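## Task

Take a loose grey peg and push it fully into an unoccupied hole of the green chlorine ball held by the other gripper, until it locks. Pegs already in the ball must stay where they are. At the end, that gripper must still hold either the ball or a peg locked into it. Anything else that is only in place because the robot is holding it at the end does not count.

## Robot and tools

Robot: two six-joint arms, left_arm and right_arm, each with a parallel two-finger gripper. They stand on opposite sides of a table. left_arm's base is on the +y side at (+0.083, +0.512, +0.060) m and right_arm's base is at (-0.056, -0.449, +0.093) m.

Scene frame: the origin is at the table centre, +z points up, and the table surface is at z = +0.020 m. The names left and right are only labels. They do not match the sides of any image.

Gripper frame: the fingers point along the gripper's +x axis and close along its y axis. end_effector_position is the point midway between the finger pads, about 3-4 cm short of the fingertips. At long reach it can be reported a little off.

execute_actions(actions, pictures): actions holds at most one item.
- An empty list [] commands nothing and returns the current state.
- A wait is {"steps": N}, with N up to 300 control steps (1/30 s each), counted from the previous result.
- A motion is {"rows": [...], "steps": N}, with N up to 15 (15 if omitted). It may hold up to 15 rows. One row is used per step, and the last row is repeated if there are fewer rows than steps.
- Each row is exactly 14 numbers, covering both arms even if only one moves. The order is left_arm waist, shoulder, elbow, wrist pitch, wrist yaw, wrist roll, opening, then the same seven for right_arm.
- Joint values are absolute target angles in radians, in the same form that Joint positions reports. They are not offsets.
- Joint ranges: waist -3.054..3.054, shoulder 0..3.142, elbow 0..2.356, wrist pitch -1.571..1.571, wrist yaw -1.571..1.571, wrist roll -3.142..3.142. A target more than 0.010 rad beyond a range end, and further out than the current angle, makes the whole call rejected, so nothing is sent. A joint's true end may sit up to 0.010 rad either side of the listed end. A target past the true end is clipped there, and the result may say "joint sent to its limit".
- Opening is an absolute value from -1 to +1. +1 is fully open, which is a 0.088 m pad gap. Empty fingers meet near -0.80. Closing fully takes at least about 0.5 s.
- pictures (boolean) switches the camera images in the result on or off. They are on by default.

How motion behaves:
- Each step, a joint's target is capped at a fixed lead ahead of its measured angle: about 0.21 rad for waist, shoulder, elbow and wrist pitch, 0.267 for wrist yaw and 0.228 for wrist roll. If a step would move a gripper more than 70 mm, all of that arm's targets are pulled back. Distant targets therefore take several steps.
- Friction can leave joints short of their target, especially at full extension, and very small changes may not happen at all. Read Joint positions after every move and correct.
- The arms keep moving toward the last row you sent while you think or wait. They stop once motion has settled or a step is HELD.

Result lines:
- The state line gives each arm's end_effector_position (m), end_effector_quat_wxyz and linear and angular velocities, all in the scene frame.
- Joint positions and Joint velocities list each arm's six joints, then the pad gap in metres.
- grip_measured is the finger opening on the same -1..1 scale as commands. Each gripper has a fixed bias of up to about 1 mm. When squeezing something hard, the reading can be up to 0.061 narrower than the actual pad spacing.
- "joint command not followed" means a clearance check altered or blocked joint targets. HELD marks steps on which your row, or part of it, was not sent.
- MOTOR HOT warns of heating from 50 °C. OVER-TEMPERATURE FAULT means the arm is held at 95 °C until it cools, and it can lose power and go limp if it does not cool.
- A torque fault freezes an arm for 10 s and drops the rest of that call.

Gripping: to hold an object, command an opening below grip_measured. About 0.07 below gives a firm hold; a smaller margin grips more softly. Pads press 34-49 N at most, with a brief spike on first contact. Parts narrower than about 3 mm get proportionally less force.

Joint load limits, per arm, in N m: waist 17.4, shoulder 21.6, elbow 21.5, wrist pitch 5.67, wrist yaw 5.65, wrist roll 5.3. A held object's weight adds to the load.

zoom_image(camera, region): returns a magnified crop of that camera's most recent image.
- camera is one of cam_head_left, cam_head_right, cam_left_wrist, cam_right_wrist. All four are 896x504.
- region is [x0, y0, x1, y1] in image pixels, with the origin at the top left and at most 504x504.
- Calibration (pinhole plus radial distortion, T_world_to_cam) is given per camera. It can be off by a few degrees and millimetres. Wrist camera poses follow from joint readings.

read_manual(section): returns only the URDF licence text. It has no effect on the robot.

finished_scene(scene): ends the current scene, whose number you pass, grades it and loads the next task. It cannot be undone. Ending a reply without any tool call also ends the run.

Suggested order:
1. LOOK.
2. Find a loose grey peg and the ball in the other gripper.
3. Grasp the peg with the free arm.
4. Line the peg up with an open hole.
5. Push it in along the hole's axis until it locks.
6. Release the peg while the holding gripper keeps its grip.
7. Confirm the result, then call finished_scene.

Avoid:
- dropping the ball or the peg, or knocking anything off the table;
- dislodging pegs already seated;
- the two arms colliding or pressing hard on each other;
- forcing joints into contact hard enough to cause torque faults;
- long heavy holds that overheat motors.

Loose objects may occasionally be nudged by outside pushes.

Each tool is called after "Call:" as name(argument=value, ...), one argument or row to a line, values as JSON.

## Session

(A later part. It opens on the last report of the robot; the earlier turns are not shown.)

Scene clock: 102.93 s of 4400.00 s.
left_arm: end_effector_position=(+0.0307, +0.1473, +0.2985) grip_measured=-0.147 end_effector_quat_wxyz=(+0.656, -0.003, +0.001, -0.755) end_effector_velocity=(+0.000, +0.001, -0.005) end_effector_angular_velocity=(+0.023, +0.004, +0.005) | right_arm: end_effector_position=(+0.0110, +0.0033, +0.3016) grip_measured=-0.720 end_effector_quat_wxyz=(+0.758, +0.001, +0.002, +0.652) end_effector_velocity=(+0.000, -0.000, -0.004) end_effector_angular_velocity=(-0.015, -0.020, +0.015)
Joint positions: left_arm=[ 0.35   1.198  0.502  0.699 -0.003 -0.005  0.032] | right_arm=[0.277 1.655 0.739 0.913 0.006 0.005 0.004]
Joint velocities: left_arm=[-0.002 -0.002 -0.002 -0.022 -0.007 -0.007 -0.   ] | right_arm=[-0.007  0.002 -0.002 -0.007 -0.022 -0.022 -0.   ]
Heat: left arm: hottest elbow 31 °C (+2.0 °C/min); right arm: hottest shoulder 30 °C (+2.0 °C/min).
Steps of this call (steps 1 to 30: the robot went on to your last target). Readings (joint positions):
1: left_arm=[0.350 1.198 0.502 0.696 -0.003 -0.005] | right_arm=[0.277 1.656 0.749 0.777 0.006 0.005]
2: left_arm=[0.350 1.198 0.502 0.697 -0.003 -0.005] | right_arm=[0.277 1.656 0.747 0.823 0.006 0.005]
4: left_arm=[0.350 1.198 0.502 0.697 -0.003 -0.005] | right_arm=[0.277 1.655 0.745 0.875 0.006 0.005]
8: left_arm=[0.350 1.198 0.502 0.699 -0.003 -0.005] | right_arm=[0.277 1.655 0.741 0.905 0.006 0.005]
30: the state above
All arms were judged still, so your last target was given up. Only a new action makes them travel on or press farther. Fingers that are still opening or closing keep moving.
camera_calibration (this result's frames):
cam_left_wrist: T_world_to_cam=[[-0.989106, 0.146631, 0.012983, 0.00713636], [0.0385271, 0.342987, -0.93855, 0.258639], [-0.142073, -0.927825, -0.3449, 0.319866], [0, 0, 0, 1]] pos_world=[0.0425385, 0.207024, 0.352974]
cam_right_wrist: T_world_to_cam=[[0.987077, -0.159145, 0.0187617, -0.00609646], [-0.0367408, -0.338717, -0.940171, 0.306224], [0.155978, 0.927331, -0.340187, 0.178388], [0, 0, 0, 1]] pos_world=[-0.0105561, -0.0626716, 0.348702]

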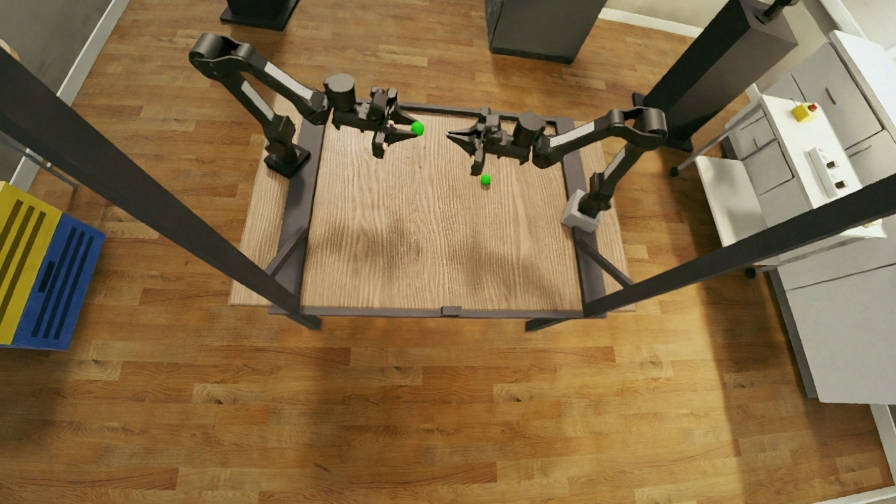

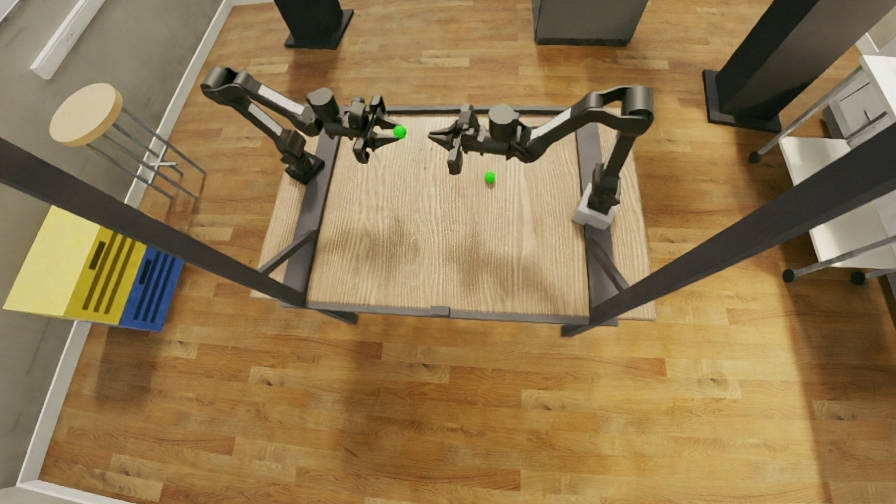

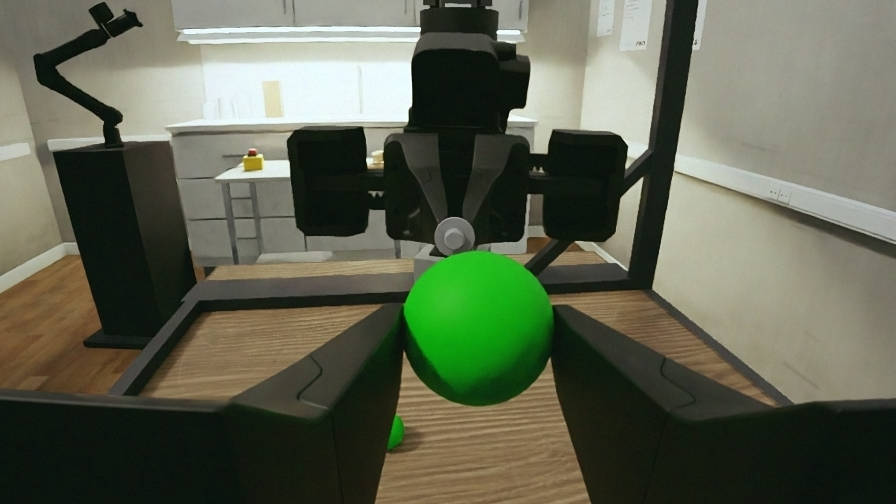

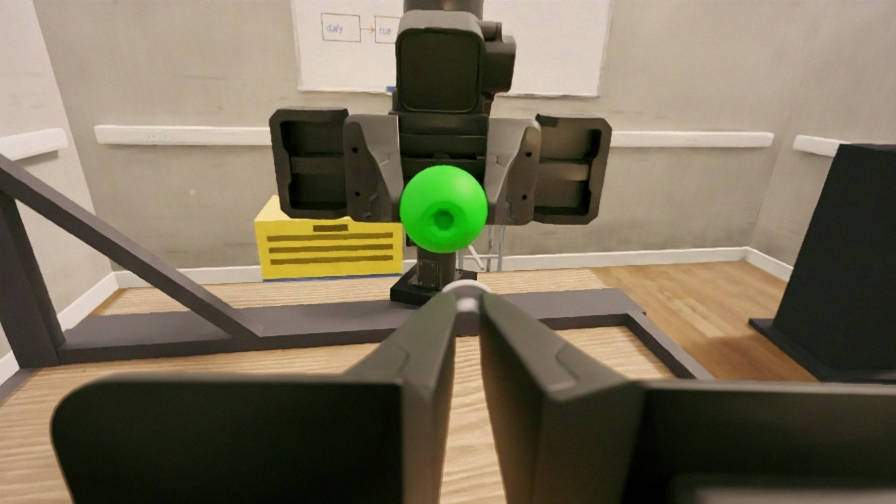

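Call:
zoom_image(
  camera="cam_left_wrist",
  region=[400, 190, 520, 280],
)

Call:
zoom_image(
  camera="cam_right_wrist",
  region=[360, 150, 560, 350],
)

Region (400, 190, 520, 280) of cam_left_wrist's 896x504 image, scaled by 4.200, with more detail than that image has; it fills the top 378 rows of this view, and the rest is white.

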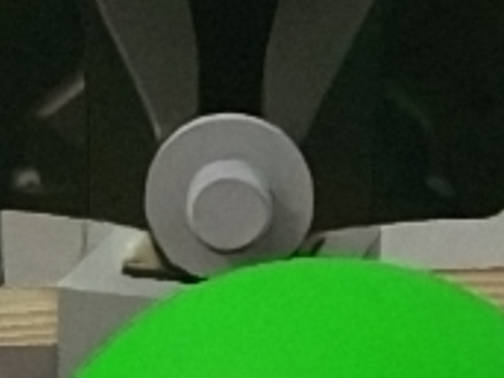

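Region (360, 150, 560, 350) of cam_right_wrist's 896x504 image, scaled by 2.520, with more detail than that image has.

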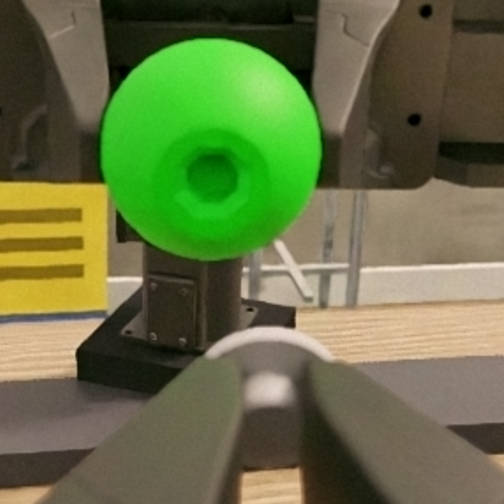

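Call:
execute_actions(
  actions=[
    {"rows":[[0.35,1.2,0.5,0.7,0,0,-0.22,0.29,1.803,0.88,0.968,0,0,-0.75]]},
  ],
  pictures=false,
)

Call:
execute_actions(
  actions=[
    {"steps":10},
  ],
)

Call:
zoom_image(
  camera="cam_right_wrist",
  region=[360, 150, 560, 350],
)

Call:
zoom_image(
  camera="cam_head_left",
  region=[390, 105, 460, 155],
)

Scene clock: 116.33 s of 4400.00 s.
left_arm: end_effector_position=(+0.0307, +0.1473, +0.2985) grip_measured=-0.147 end_effector_quat_wxyz=(+0.656, -0.003, +0.001, -0.755) end_effector_velocity=(-0.002, +0.001, -0.002) end_effector_angular_velocity=(+0.006, -0.008, -0.010) | right_arm: end_effector_position=(+0.0106, +0.0379, +0.3028) grip_measured=-0.720 end_effector_quat_wxyz=(+0.754, +0.015, -0.013, +0.656) end_effector_velocity=(-0.002, +0.000, -0.007) end_effector_angular_velocity=(-0.026, +0.010, +0.020)
Joint positions: left_arm=[ 0.35   1.198  0.502  0.699 -0.003 -0.005  0.032] | right_arm=[0.288 1.794 0.867 0.965 0.005 0.005 0.004]
Joint velocities: left_arm=[-0.002 -0.002 -0.002 -0.007  0.007  0.007  0.   ] | right_arm=[-0.002  0.002 -0.002 -0.022 -0.022  0.007 -0.   ]
Heat: left arm: hottest elbow 31 °C (+1.0 °C/min); right arm: hottest shoulder 31 °C (+2.0 °C/min).
Steps of this call (steps 1 to 90: nothing new was sent; then 9.90 s passed at rest; steps 91 to 105: all 15 steps of this action). Readings (joint positions):
91: left_arm=[0.350 1.198 0.502 0.699 -0.003 -0.005] | right_arm=[0.278 1.676 0.756 0.926 0.006 0.005]
92: left_arm=[0.350 1.198 0.502 0.699 -0.003 -0.005] | right_arm=[0.280 1.709 0.791 0.944 0.006 0.005]
94: left_arm=[0.350 1.198 0.502 0.699 -0.003 -0.005] | right_arm=[0.284 1.763 0.845 0.953 0.006 0.005]
98: left_arm=[0.350 1.198 0.502 0.699 -0.003 -0.005] | right_arm=[0.288 1.792 0.860 0.960 0.005 0.005]
105: the state above

Scene clock: 116.67 s of 4400.00 s.
left_arm: end_effector_position=(+0.0307, +0.1473, +0.2985) grip_measured=-0.147 end_effector_quat_wxyz=(+0.656, -0.003, +0.001, -0.755) end_effector_velocity=(-0.000, +0.000, +0.000) end_effector_angular_velocity=(-0.001, -0.022, -0.005) | right_arm: end_effector_position=(+0.0106, +0.0379, +0.3028) grip_measured=-0.720 end_effector_quat_wxyz=(+0.754, +0.015, -0.013, +0.656) end_effector_velocity=(-0.002, -0.000, -0.001) end_effector_angular_velocity=(-0.006, +0.008, +0.010)
Joint positions: left_arm=[ 0.35   1.198  0.502  0.699 -0.003 -0.005  0.032] | right_arm=[0.288 1.794 0.867 0.965 0.005 0.005 0.004]
Joint velocities: left_arm=[ 0.002 -0.002  0.002 -0.007  0.007  0.022 -0.   ] | right_arm=[ 0.002 -0.002 -0.002 -0.007 -0.007  0.007 -0.   ]
Heat: left arm: hottest elbow 31 °C (+1.0 °C/min); right arm: hottest shoulder 31 °C (+2.0 °C/min).
Steps of this call (steps 1 to 10: the robot went on to your last target). Readings (joint positions):
1: left_arm=[0.350 1.198 0.502 0.699 -0.003 -0.005] | right_arm=[0.288 1.794 0.867 0.965 0.005 0.005]
2: left_arm=[0.350 1.198 0.502 0.699 -0.003 -0.005] | right_arm=[0.288 1.794 0.867 0.965 0.005 0.005]
4: left_arm=[0.350 1.198 0.502 0.699 -0.003 -0.005] | right_arm=[0.288 1.794 0.867 0.965 0.005 0.005]
8: left_arm=[0.350 1.198 0.502 0.699 -0.003 -0.005] | right_arm=[0.288 1.794 0.867 0.965 0.005 0.005]
10: the state above
camera_calibration (this result's frames):
cam_left_wrist: T_world_to_cam=[[-0.989106, 0.146631, 0.012983, 0.00713636], [0.0385271, 0.342987, -0.93855, 0.258639], [-0.142073, -0.927825, -0.3449, 0.319866], [0, 0, 0, 1]] pos_world=[0.0425385, 0.207024, 0.352974]
cam_right_wrist: T_world_to_cam=[[0.988677, -0.148962, 0.0181201, -0.000484816], [-0.0278492, -0.300798, -0.953281, 0.321531], [0.147453, 0.941983, -0.30154, 0.134577], [0, 0, 0, 1]] pos_world=[-0.0104101, -0.0301256, 0.347099]

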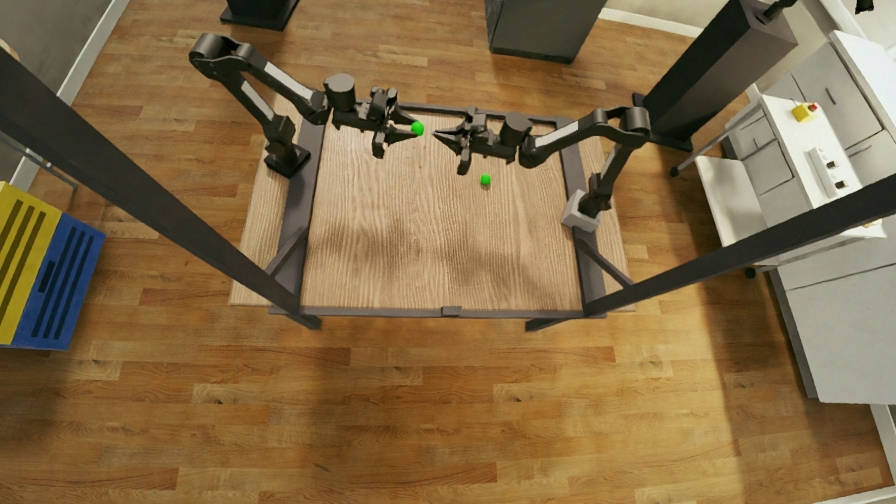

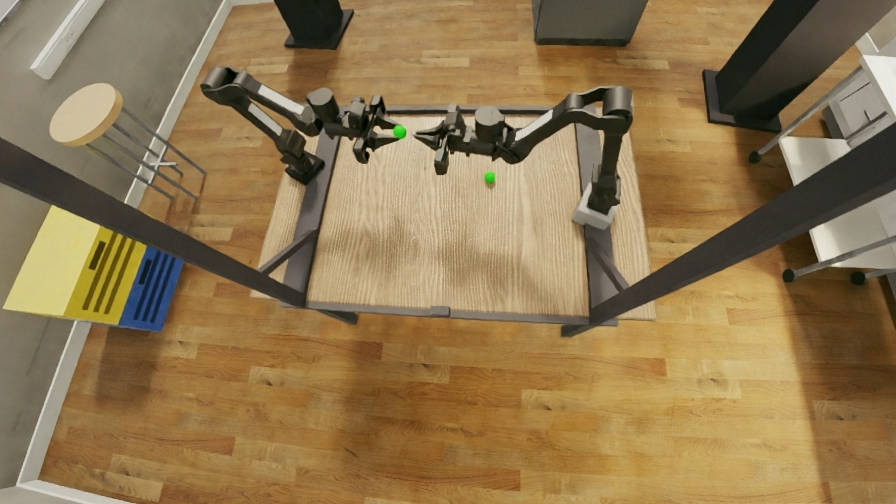

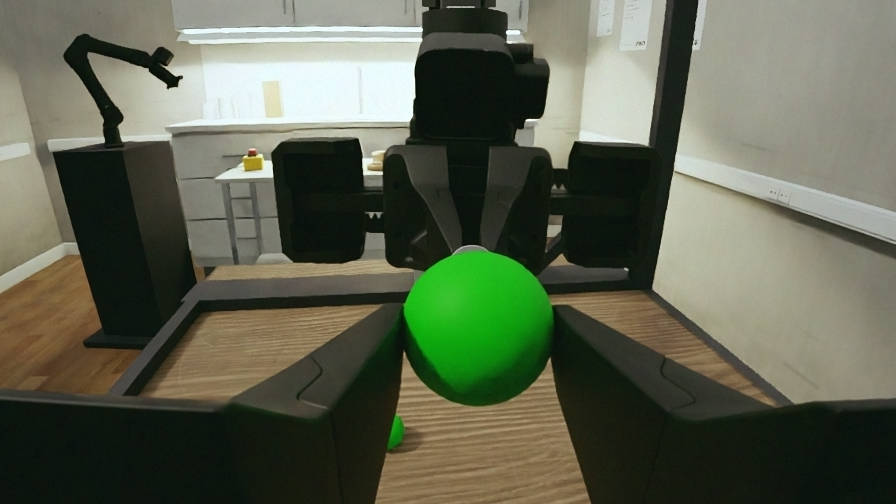

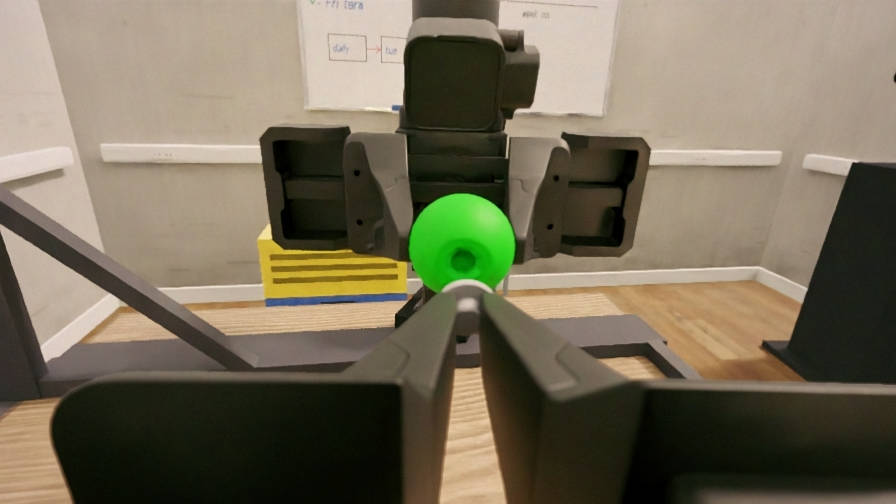

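Region (360, 150, 560, 350) of cam_right_wrist's 896x504 image, scaled by 2.520, with more detail than that image has.

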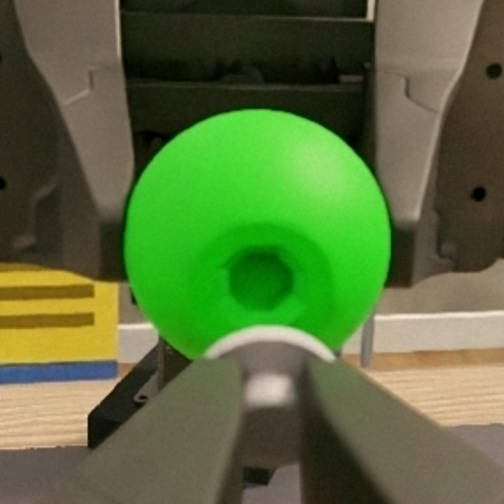

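Region (390, 105, 460, 155) of cam_head_left's 896x504 image, scaled by 7.200, with more detail than that image has; it fills the top 360 rows of this view, and the rest is white.

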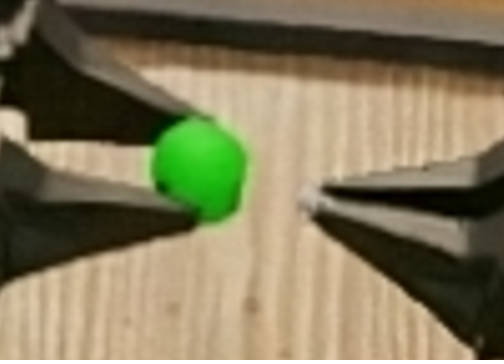

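Call:
execute_actions(
  actions=[
    {"rows":[[0.35,1.2,0.5,0.7,0,0,-0.22,0.29,1.836,0.922,0.96,0,1.57,-0.75]]},
  ],
  pictures=false,
)

Call:
execute_actions(
  actions=[
    {"steps":25},
  ],
)

Call:
zoom_image(
  camera="cam_right_wrist",
  region=[360, 150, 560, 350],
)

Scene clock: 123.40 s of 4400.00 s.
left_arm: end_effector_position=(+0.0307, +0.1473, +0.2985) grip_measured=-0.147 end_effector_quat_wxyz=(+0.656, -0.003, +0.001, -0.755) end_effector_velocity=(+0.002, +0.000, +0.001) end_effector_angular_velocity=(-0.006, +0.008, +0.010) | right_arm: end_effector_position=(+0.0119, +0.0475, +0.3038) grip_measured=-0.720 end_effector_quat_wxyz=(+0.650, +0.382, +0.307, +0.580) end_effector_velocity=(+0.000, -0.001, -0.001) end_effector_angular_velocity=(+0.274, +2.023, +0.095)
Joint positions: left_arm=[ 0.35   1.198  0.502  0.699 -0.003 -0.005  0.032] | right_arm=[0.288 1.826 0.909 0.961 0.005 1.025 0.004]
Joint velocities: left_arm=[ 0.002 -0.002 -0.002  0.007 -0.007 -0.007 -0.   ] | right_arm=[-0.002 -0.002 -0.002 -0.007 -0.007  2.044 -0.   ]
Heat: left arm: hottest elbow 31 °C (+1.0 °C/min); right arm: hottest shoulder 31 °C (+2.0 °C/min).
Steps of this call (steps 1 to 15: the robot went on to your last target; steps 16 to 90: nothing new was sent; then 3.23 s passed at rest; steps 91 to 105: all 15 steps of this action). Readings (joint positions):
91: left_arm=[0.350 1.198 0.502 0.699 -0.003 -0.005] | right_arm=[0.288 1.799 0.873 0.965 0.005 0.055]
92: left_arm=[0.350 1.198 0.502 0.699 -0.003 -0.005] | right_arm=[0.288 1.807 0.885 0.965 0.005 0.125]
94: left_arm=[0.350 1.198 0.502 0.699 -0.003 -0.005] | right_arm=[0.288 1.819 0.902 0.963 0.005 0.263]
98: left_arm=[0.350 1.198 0.502 0.699 -0.003 -0.005] | right_arm=[0.288 1.825 0.907 0.961 0.005 0.540]
105: the state above

Scene clock: 124.23 s of 4400.00 s.
left_arm: end_effector_position=(+0.0307, +0.1473, +0.2985) grip_measured=-0.147 end_effector_quat_wxyz=(+0.656, -0.003, +0.001, -0.755) end_effector_velocity=(+0.000, +0.001, -0.007) end_effector_angular_velocity=(+0.028, +0.003, +0.005) | right_arm: end_effector_position=(+0.0119, +0.0476, +0.3035) grip_measured=-0.720 end_effector_quat_wxyz=(+0.525, +0.542, +0.451, +0.477) end_effector_velocity=(+0.000, -0.001, -0.006) end_effector_angular_velocity=(-0.018, -0.005, +0.005)
Joint positions: left_arm=[ 0.35   1.198  0.502  0.699 -0.003 -0.005  0.032] | right_arm=[0.288 1.826 0.909 0.961 0.005 1.564 0.004]
Joint velocities: left_arm=[-0.002 -0.002 -0.007 -0.022 -0.007 -0.007  0.   ] | right_arm=[-0.002  0.002 -0.007 -0.007 -0.007 -0.007 -0.   ]
Heat: left arm: hottest elbow 31 °C (+1.0 °C/min); right arm: hottest shoulder 31 °C (+2.0 °C/min).
Steps of this call (steps 1 to 25: the robot went on to your last target). Readings (joint positions):
1: left_arm=[0.350 1.198 0.502 0.699 -0.003 -0.005] | right_arm=[0.288 1.826 0.909 0.961 0.005 1.094]
2: left_arm=[0.350 1.198 0.502 0.699 -0.003 -0.005] | right_arm=[0.288 1.826 0.909 0.961 0.005 1.163]
4: left_arm=[0.350 1.198 0.502 0.699 -0.003 -0.005] | right_arm=[0.288 1.826 0.909 0.961 0.005 1.301]
8: left_arm=[0.350 1.198 0.502 0.699 -0.003 -0.005] | right_arm=[0.288 1.826 0.909 0.961 0.005 1.505]
25: the state above
camera_calibration (this result's frames):
cam_left_wrist: T_world_to_cam=[[-0.989106, 0.146631, 0.012983, 0.00713636], [0.0385271, 0.342987, -0.93855, 0.258639], [-0.142073, -0.927825, -0.3449, 0.319866], [0, 0, 0, 1]] pos_world=[0.0425385, 0.207024, 0.352974]
cam_right_wrist: T_world_to_cam=[[0.0348781, 0.0286037, -0.998982, 0.311292], [-0.978142, -0.204058, -0.0399932, 0.0546232], [-0.204994, 0.978541, 0.0208613, 0.0300683], [0, 0, 0, 1]] pos_world=[0.0487358, -0.0271809, 0.312532]

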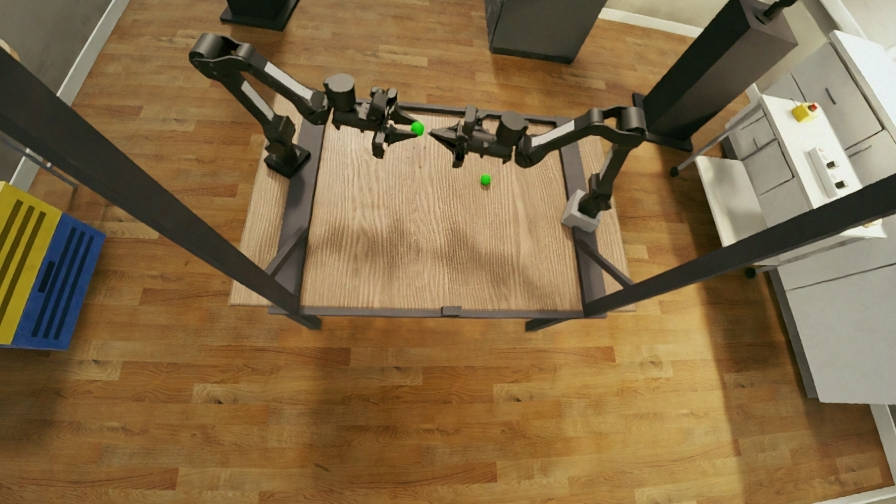

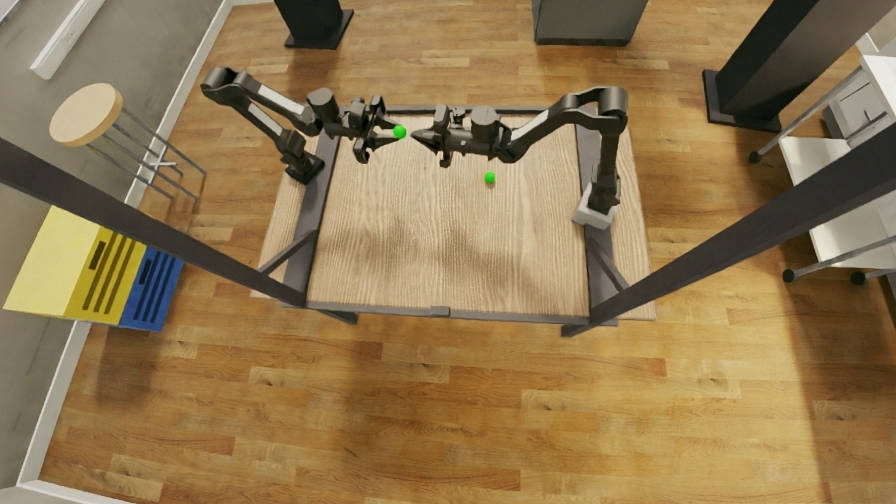

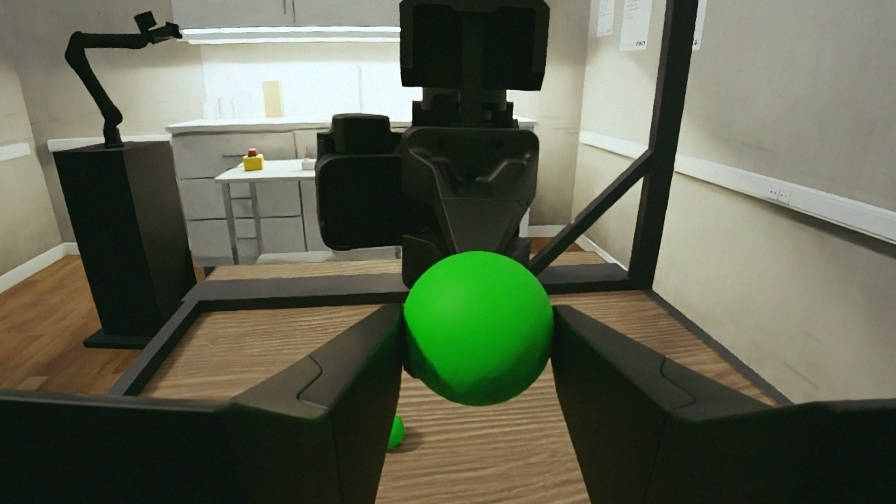

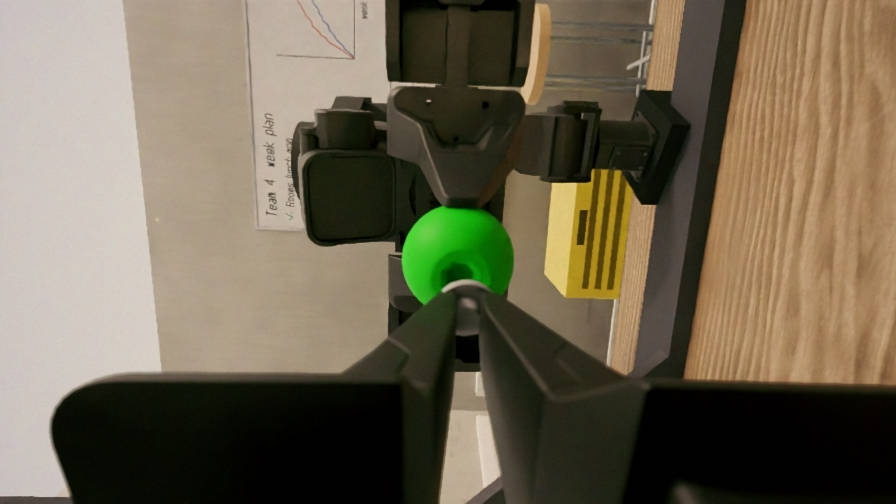

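Region (360, 150, 560, 350) of cam_right_wrist's 896x504 image, scaled by 2.520, with more detail than that image has.

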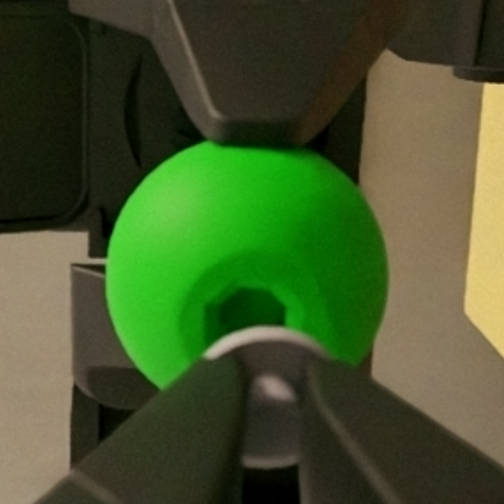

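Call:
execute_actions(
  actions=[
    {"rows":[[0.35,1.2,0.5,0.687,0,0,-0.22,0.29,1.859,0.952,0.953,0,1.57,-0.75]]},
  ],
)

Call:
zoom_image(
  camera="cam_right_wrist",
  region=[360, 150, 560, 350],
)

Call:
zoom_image(
  camera="cam_head_right",
  region=[380, 115, 430, 150],
)

Scene clock: 128.00 s of 4400.00 s.
left_arm: end_effector_position=(+0.0307, +0.1473, +0.2963) grip_measured=-0.147 end_effector_quat_wxyz=(+0.656, +0.001, +0.004, -0.755) end_effector_velocity=(+0.000, +0.001, +0.005) end_effector_angular_velocity=(-0.021, +0.010, +0.005) | right_arm: end_effector_position=(+0.0128, +0.0543, +0.3037) grip_measured=-0.720 end_effector_quat_wxyz=(+0.525, +0.542, +0.451, +0.477) end_effector_velocity=(-0.000, -0.001, +0.001) end_effector_angular_velocity=(-0.001, +0.007, +0.005)
Joint positions: left_arm=[ 0.35   1.198  0.502  0.689 -0.003 -0.005  0.032] | right_arm=[0.288 1.848 0.939 0.954 0.005 1.565 0.004]
Joint velocities: left_arm=[-0.002 -0.002 -0.002  0.022 -0.007 -0.007 -0.   ] | right_arm=[-0.002 -0.007 -0.002 -0.007 -0.007  0.007 -0.   ]
Heat: left arm: hottest elbow 32 °C (+2.0 °C/min); right arm: hottest shoulder 31 °C (+2.0 °C/min).
Steps of this call (steps 1 to 15: the robot went on to your last target; steps 16 to 90: nothing new was sent; then 0.27 s passed at rest; steps 91 to 105: all 15 steps of this action). Readings (joint positions):
91: left_arm=[0.350 1.198 0.502 0.699 -0.003 -0.005] | right_arm=[0.288 1.830 0.914 0.959 0.005 1.564]
92: left_arm=[0.350 1.198 0.502 0.696 -0.003 -0.005] | right_arm=[0.288 1.836 0.923 0.958 0.005 1.564]
94: left_arm=[0.350 1.198 0.502 0.692 -0.003 -0.005] | right_arm=[0.288 1.844 0.934 0.955 0.005 1.564]
98: left_arm=[0.350 1.198 0.502 0.690 -0.003 -0.005] | right_arm=[0.288 1.848 0.937 0.954 0.005 1.565]
105: the state above
camera_calibration (this result's frames):
cam_left_wrist: T_world_to_cam=[[-0.989124, 0.146503, 0.0130241, 0.00717165], [0.039851, 0.352184, -0.935082, 0.254183], [-0.141579, -0.924393, -0.354193, 0.321357], [0, 0, 0, 1]] pos_world=[0.0424618, 0.206491, 0.351411]
cam_right_wrist: T_world_to_cam=[[0.0342751, 0.0298429, -0.998967, 0.311217], [-0.978159, -0.204041, -0.0396566, 0.0567972], [-0.205014, 0.978507, 0.0221976, 0.023228], [0, 0, 0, 1]] pos_world=[0.0496518, -0.0204274, 0.312632]

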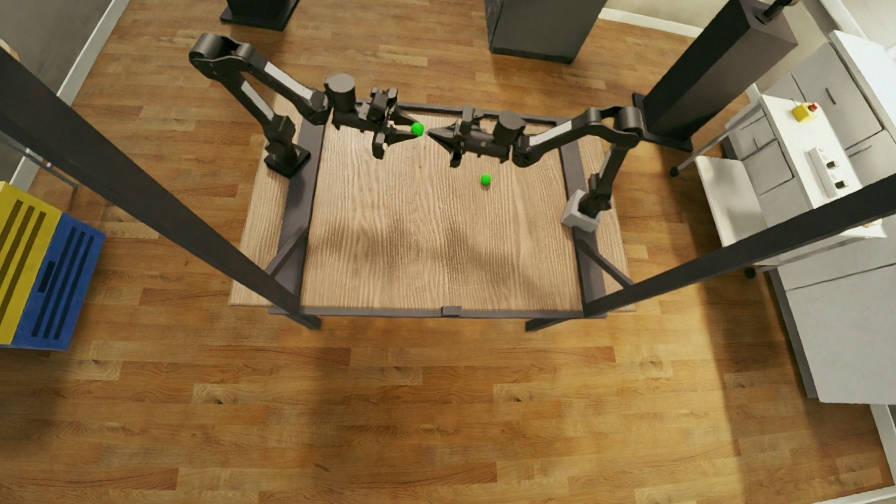

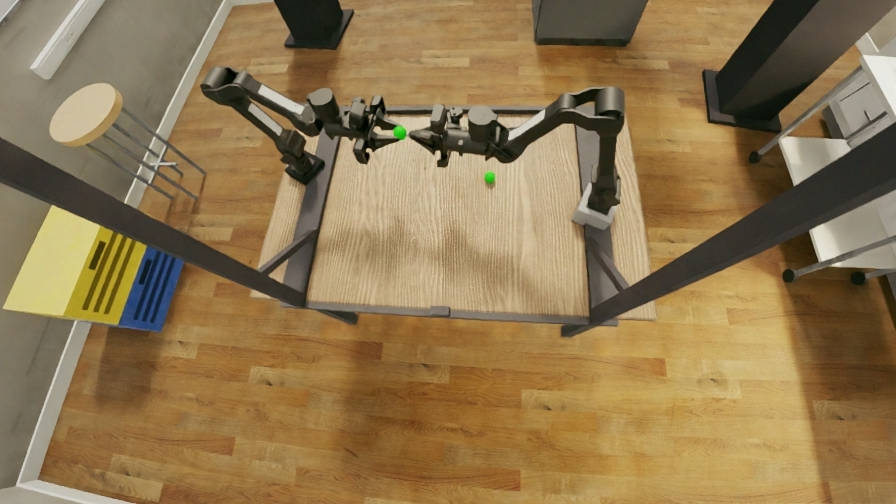

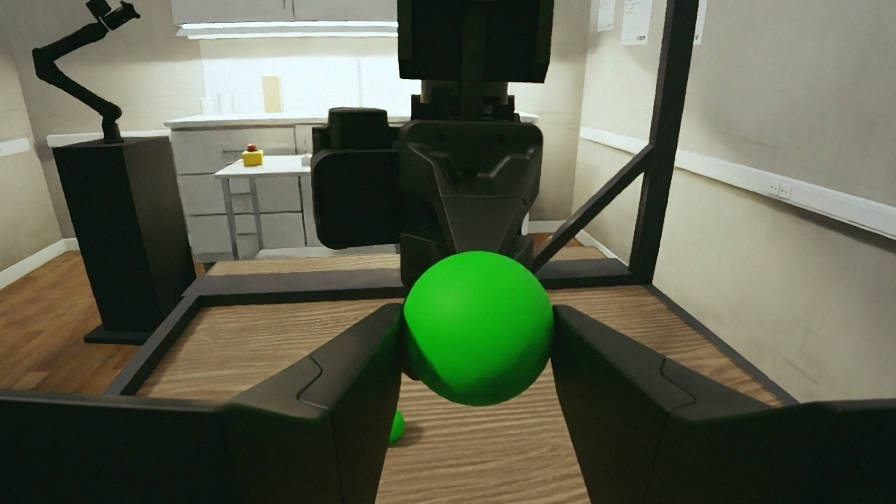

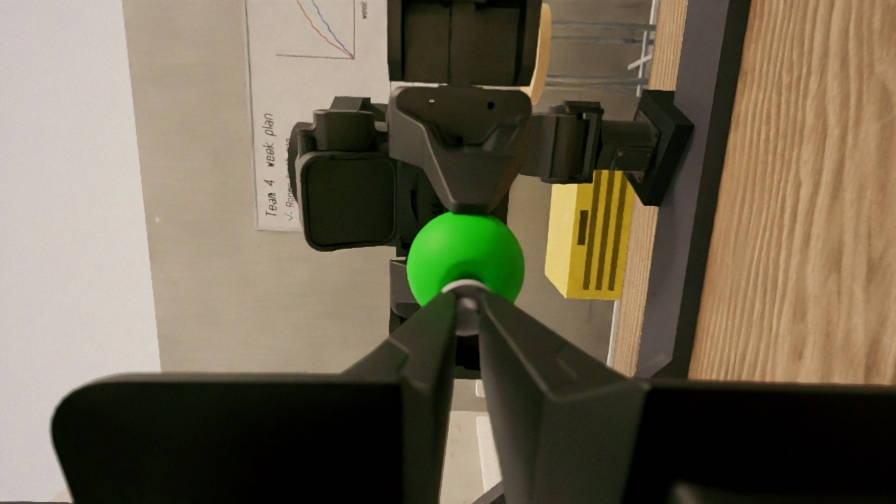

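Region (360, 150, 560, 350) of cam_right_wrist's 896x504 image, scaled by 2.520, with more detail than that image has.

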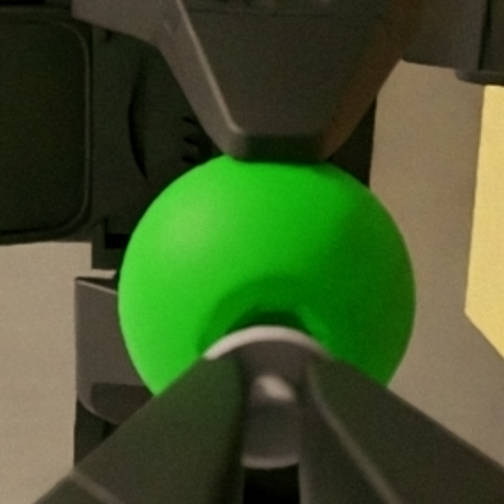

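Region (380, 115, 430, 150) of cam_head_right's 896x504 image, scaled by 10.080, with more detail than that image has; it fills the top 353 rows of this view, and the rest is white.

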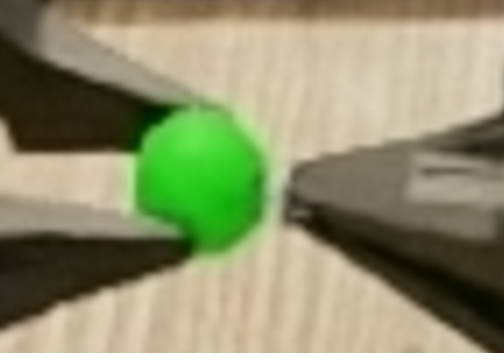

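Call:
execute_actions(
  actions=[
    {"rows":[[0.35,1.2,0.5,0.685,0,0,-0.22,0.29,1.875,0.974,0.948,0,1.57,-0.75]]},
  ],
)

Call:
zoom_image(
  camera="cam_right_wrist",
  region=[360, 150, 560, 350],
)

Call:
zoom_image(
  camera="cam_head_left",
  region=[395, 112, 445, 147],
)

Scene clock: 131.83 s of 4400.00 s.
left_arm: end_effector_position=(+0.0303, +0.1474, +0.2959) grip_measured=-0.147 end_effector_quat_wxyz=(+0.655, +0.002, +0.005, -0.756) end_effector_velocity=(+0.000, +0.001, -0.002) end_effector_angular_velocity=(+0.006, -0.008, +0.005) | right_arm: end_effector_position=(+0.0134, +0.0589, +0.3027) grip_measured=-0.720 end_effector_quat_wxyz=(+0.525, +0.541, +0.451, +0.477) end_effector_velocity=(+0.000, -0.000, -0.004) end_effector_angular_velocity=(-0.013, -0.006, +0.005)
Joint positions: left_arm=[ 0.35   1.198  0.502  0.687 -0.    -0.005  0.032] | right_arm=[0.288 1.864 0.958 0.949 0.005 1.565 0.004]
Joint velocities: left_arm=[-0.002 -0.002 -0.002 -0.007 -0.007  0.007 -0.   ] | right_arm=[-0.002  0.002 -0.002 -0.007 -0.007 -0.007  0.   ]
Heat: left arm: hottest elbow 32 °C (+2.0 °C/min); right arm: hottest shoulder 31 °C (+2.0 °C/min).
Steps of this call (steps 1 to 15: the robot went on to your last target; steps 16 to 90: nothing new was sent; then 0.33 s passed at rest; steps 91 to 105: all 15 steps of this action). Readings (joint positions):
91: left_arm=[0.350 1.198 0.502 0.689 -0.003 -0.005] | right_arm=[0.288 1.851 0.942 0.953 0.005 1.565]
92: left_arm=[0.350 1.198 0.502 0.688 -0.003 -0.005] | right_arm=[0.288 1.855 0.949 0.952 0.005 1.565]
94: left_arm=[0.350 1.198 0.502 0.688 -0.001 -0.005] | right_arm=[0.288 1.861 0.956 0.950 0.005 1.565]
98: left_arm=[0.350 1.198 0.502 0.687 -0.000 -0.005] | right_arm=[0.288 1.864 0.958 0.949 0.005 1.565]
105: the state above
camera_calibration (this result's frames):
cam_left_wrist: T_world_to_cam=[[-0.98879, 0.148742, 0.0130525, 0.00648424], [0.0408959, 0.353859, -0.934404, 0.25331], [-0.143604, -0.923396, -0.355975, 0.321651], [0, 0, 0, 1]] pos_world=[0.0422427, 0.206411, 0.351109]
cam_right_wrist: T_world_to_cam=[[0.0339708, 0.0275767, -0.999042, 0.31021], [-0.978171, -0.20413, -0.0388957, 0.0580666], [-0.205007, 0.978555, 0.0200402, 0.0195495], [0, 0, 0, 1]] pos_world=[0.0502688, -0.0158317, 0.311779]

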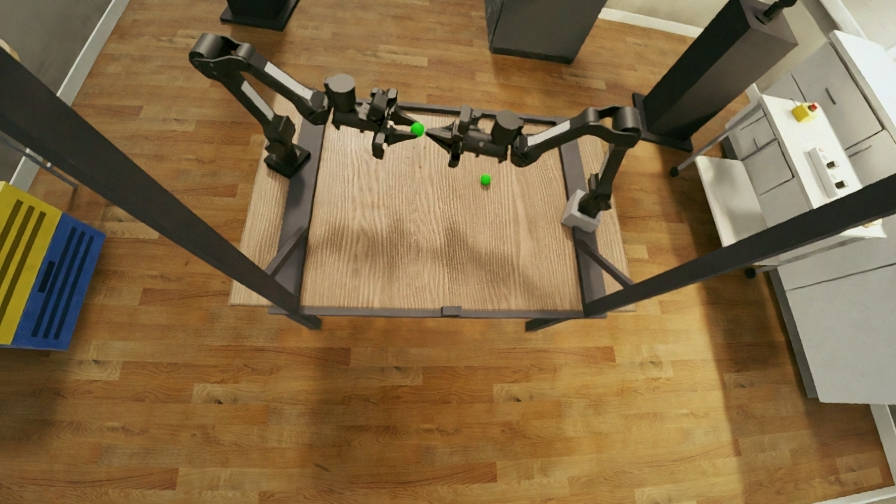

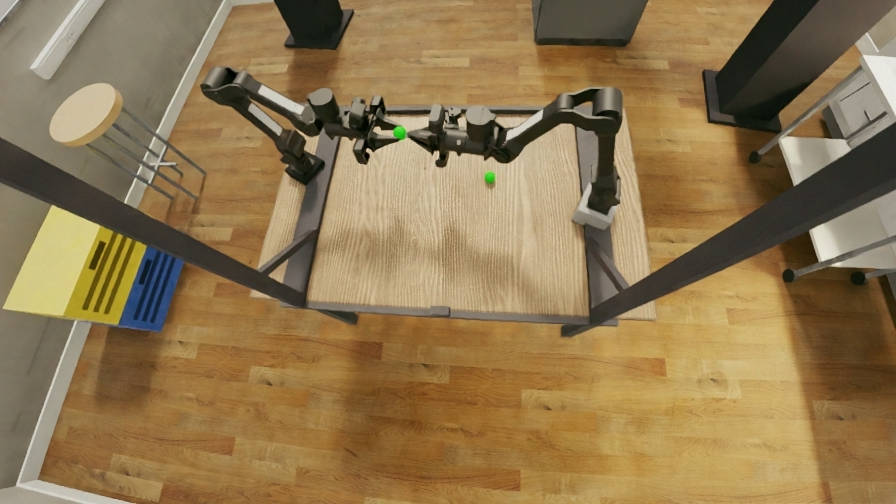

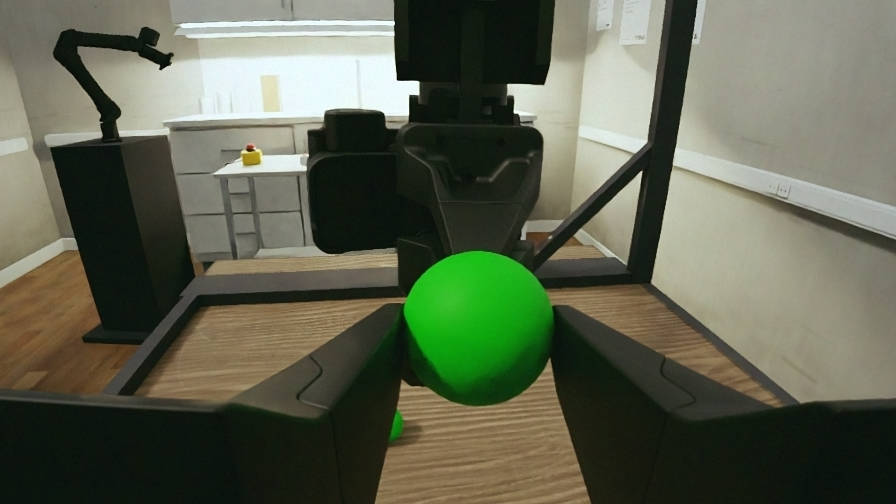

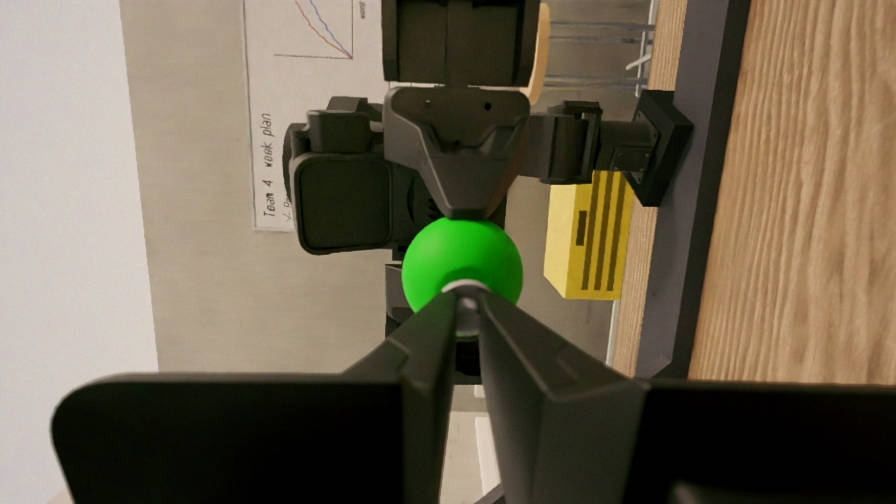

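Region (360, 150, 560, 350) of cam_right_wrist's 896x504 image, scaled by 2.520, with more detail than that image has.

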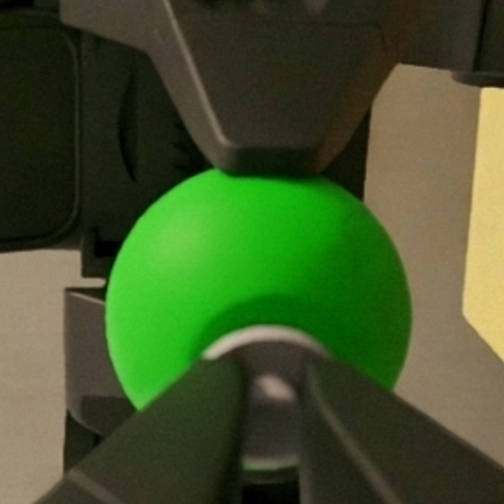

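Region (395, 112, 445, 147) of cam_head_left's 896x504 image, scaled by 10.080, with more detail than that image has; it fills the top 353 rows of this view, and the rest is white.

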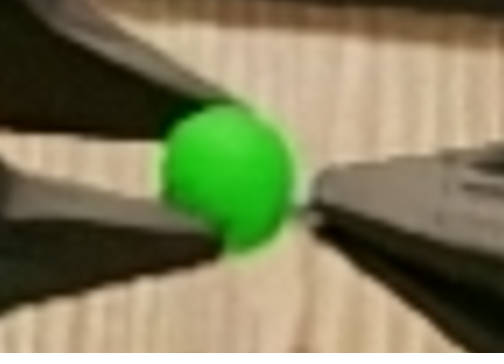

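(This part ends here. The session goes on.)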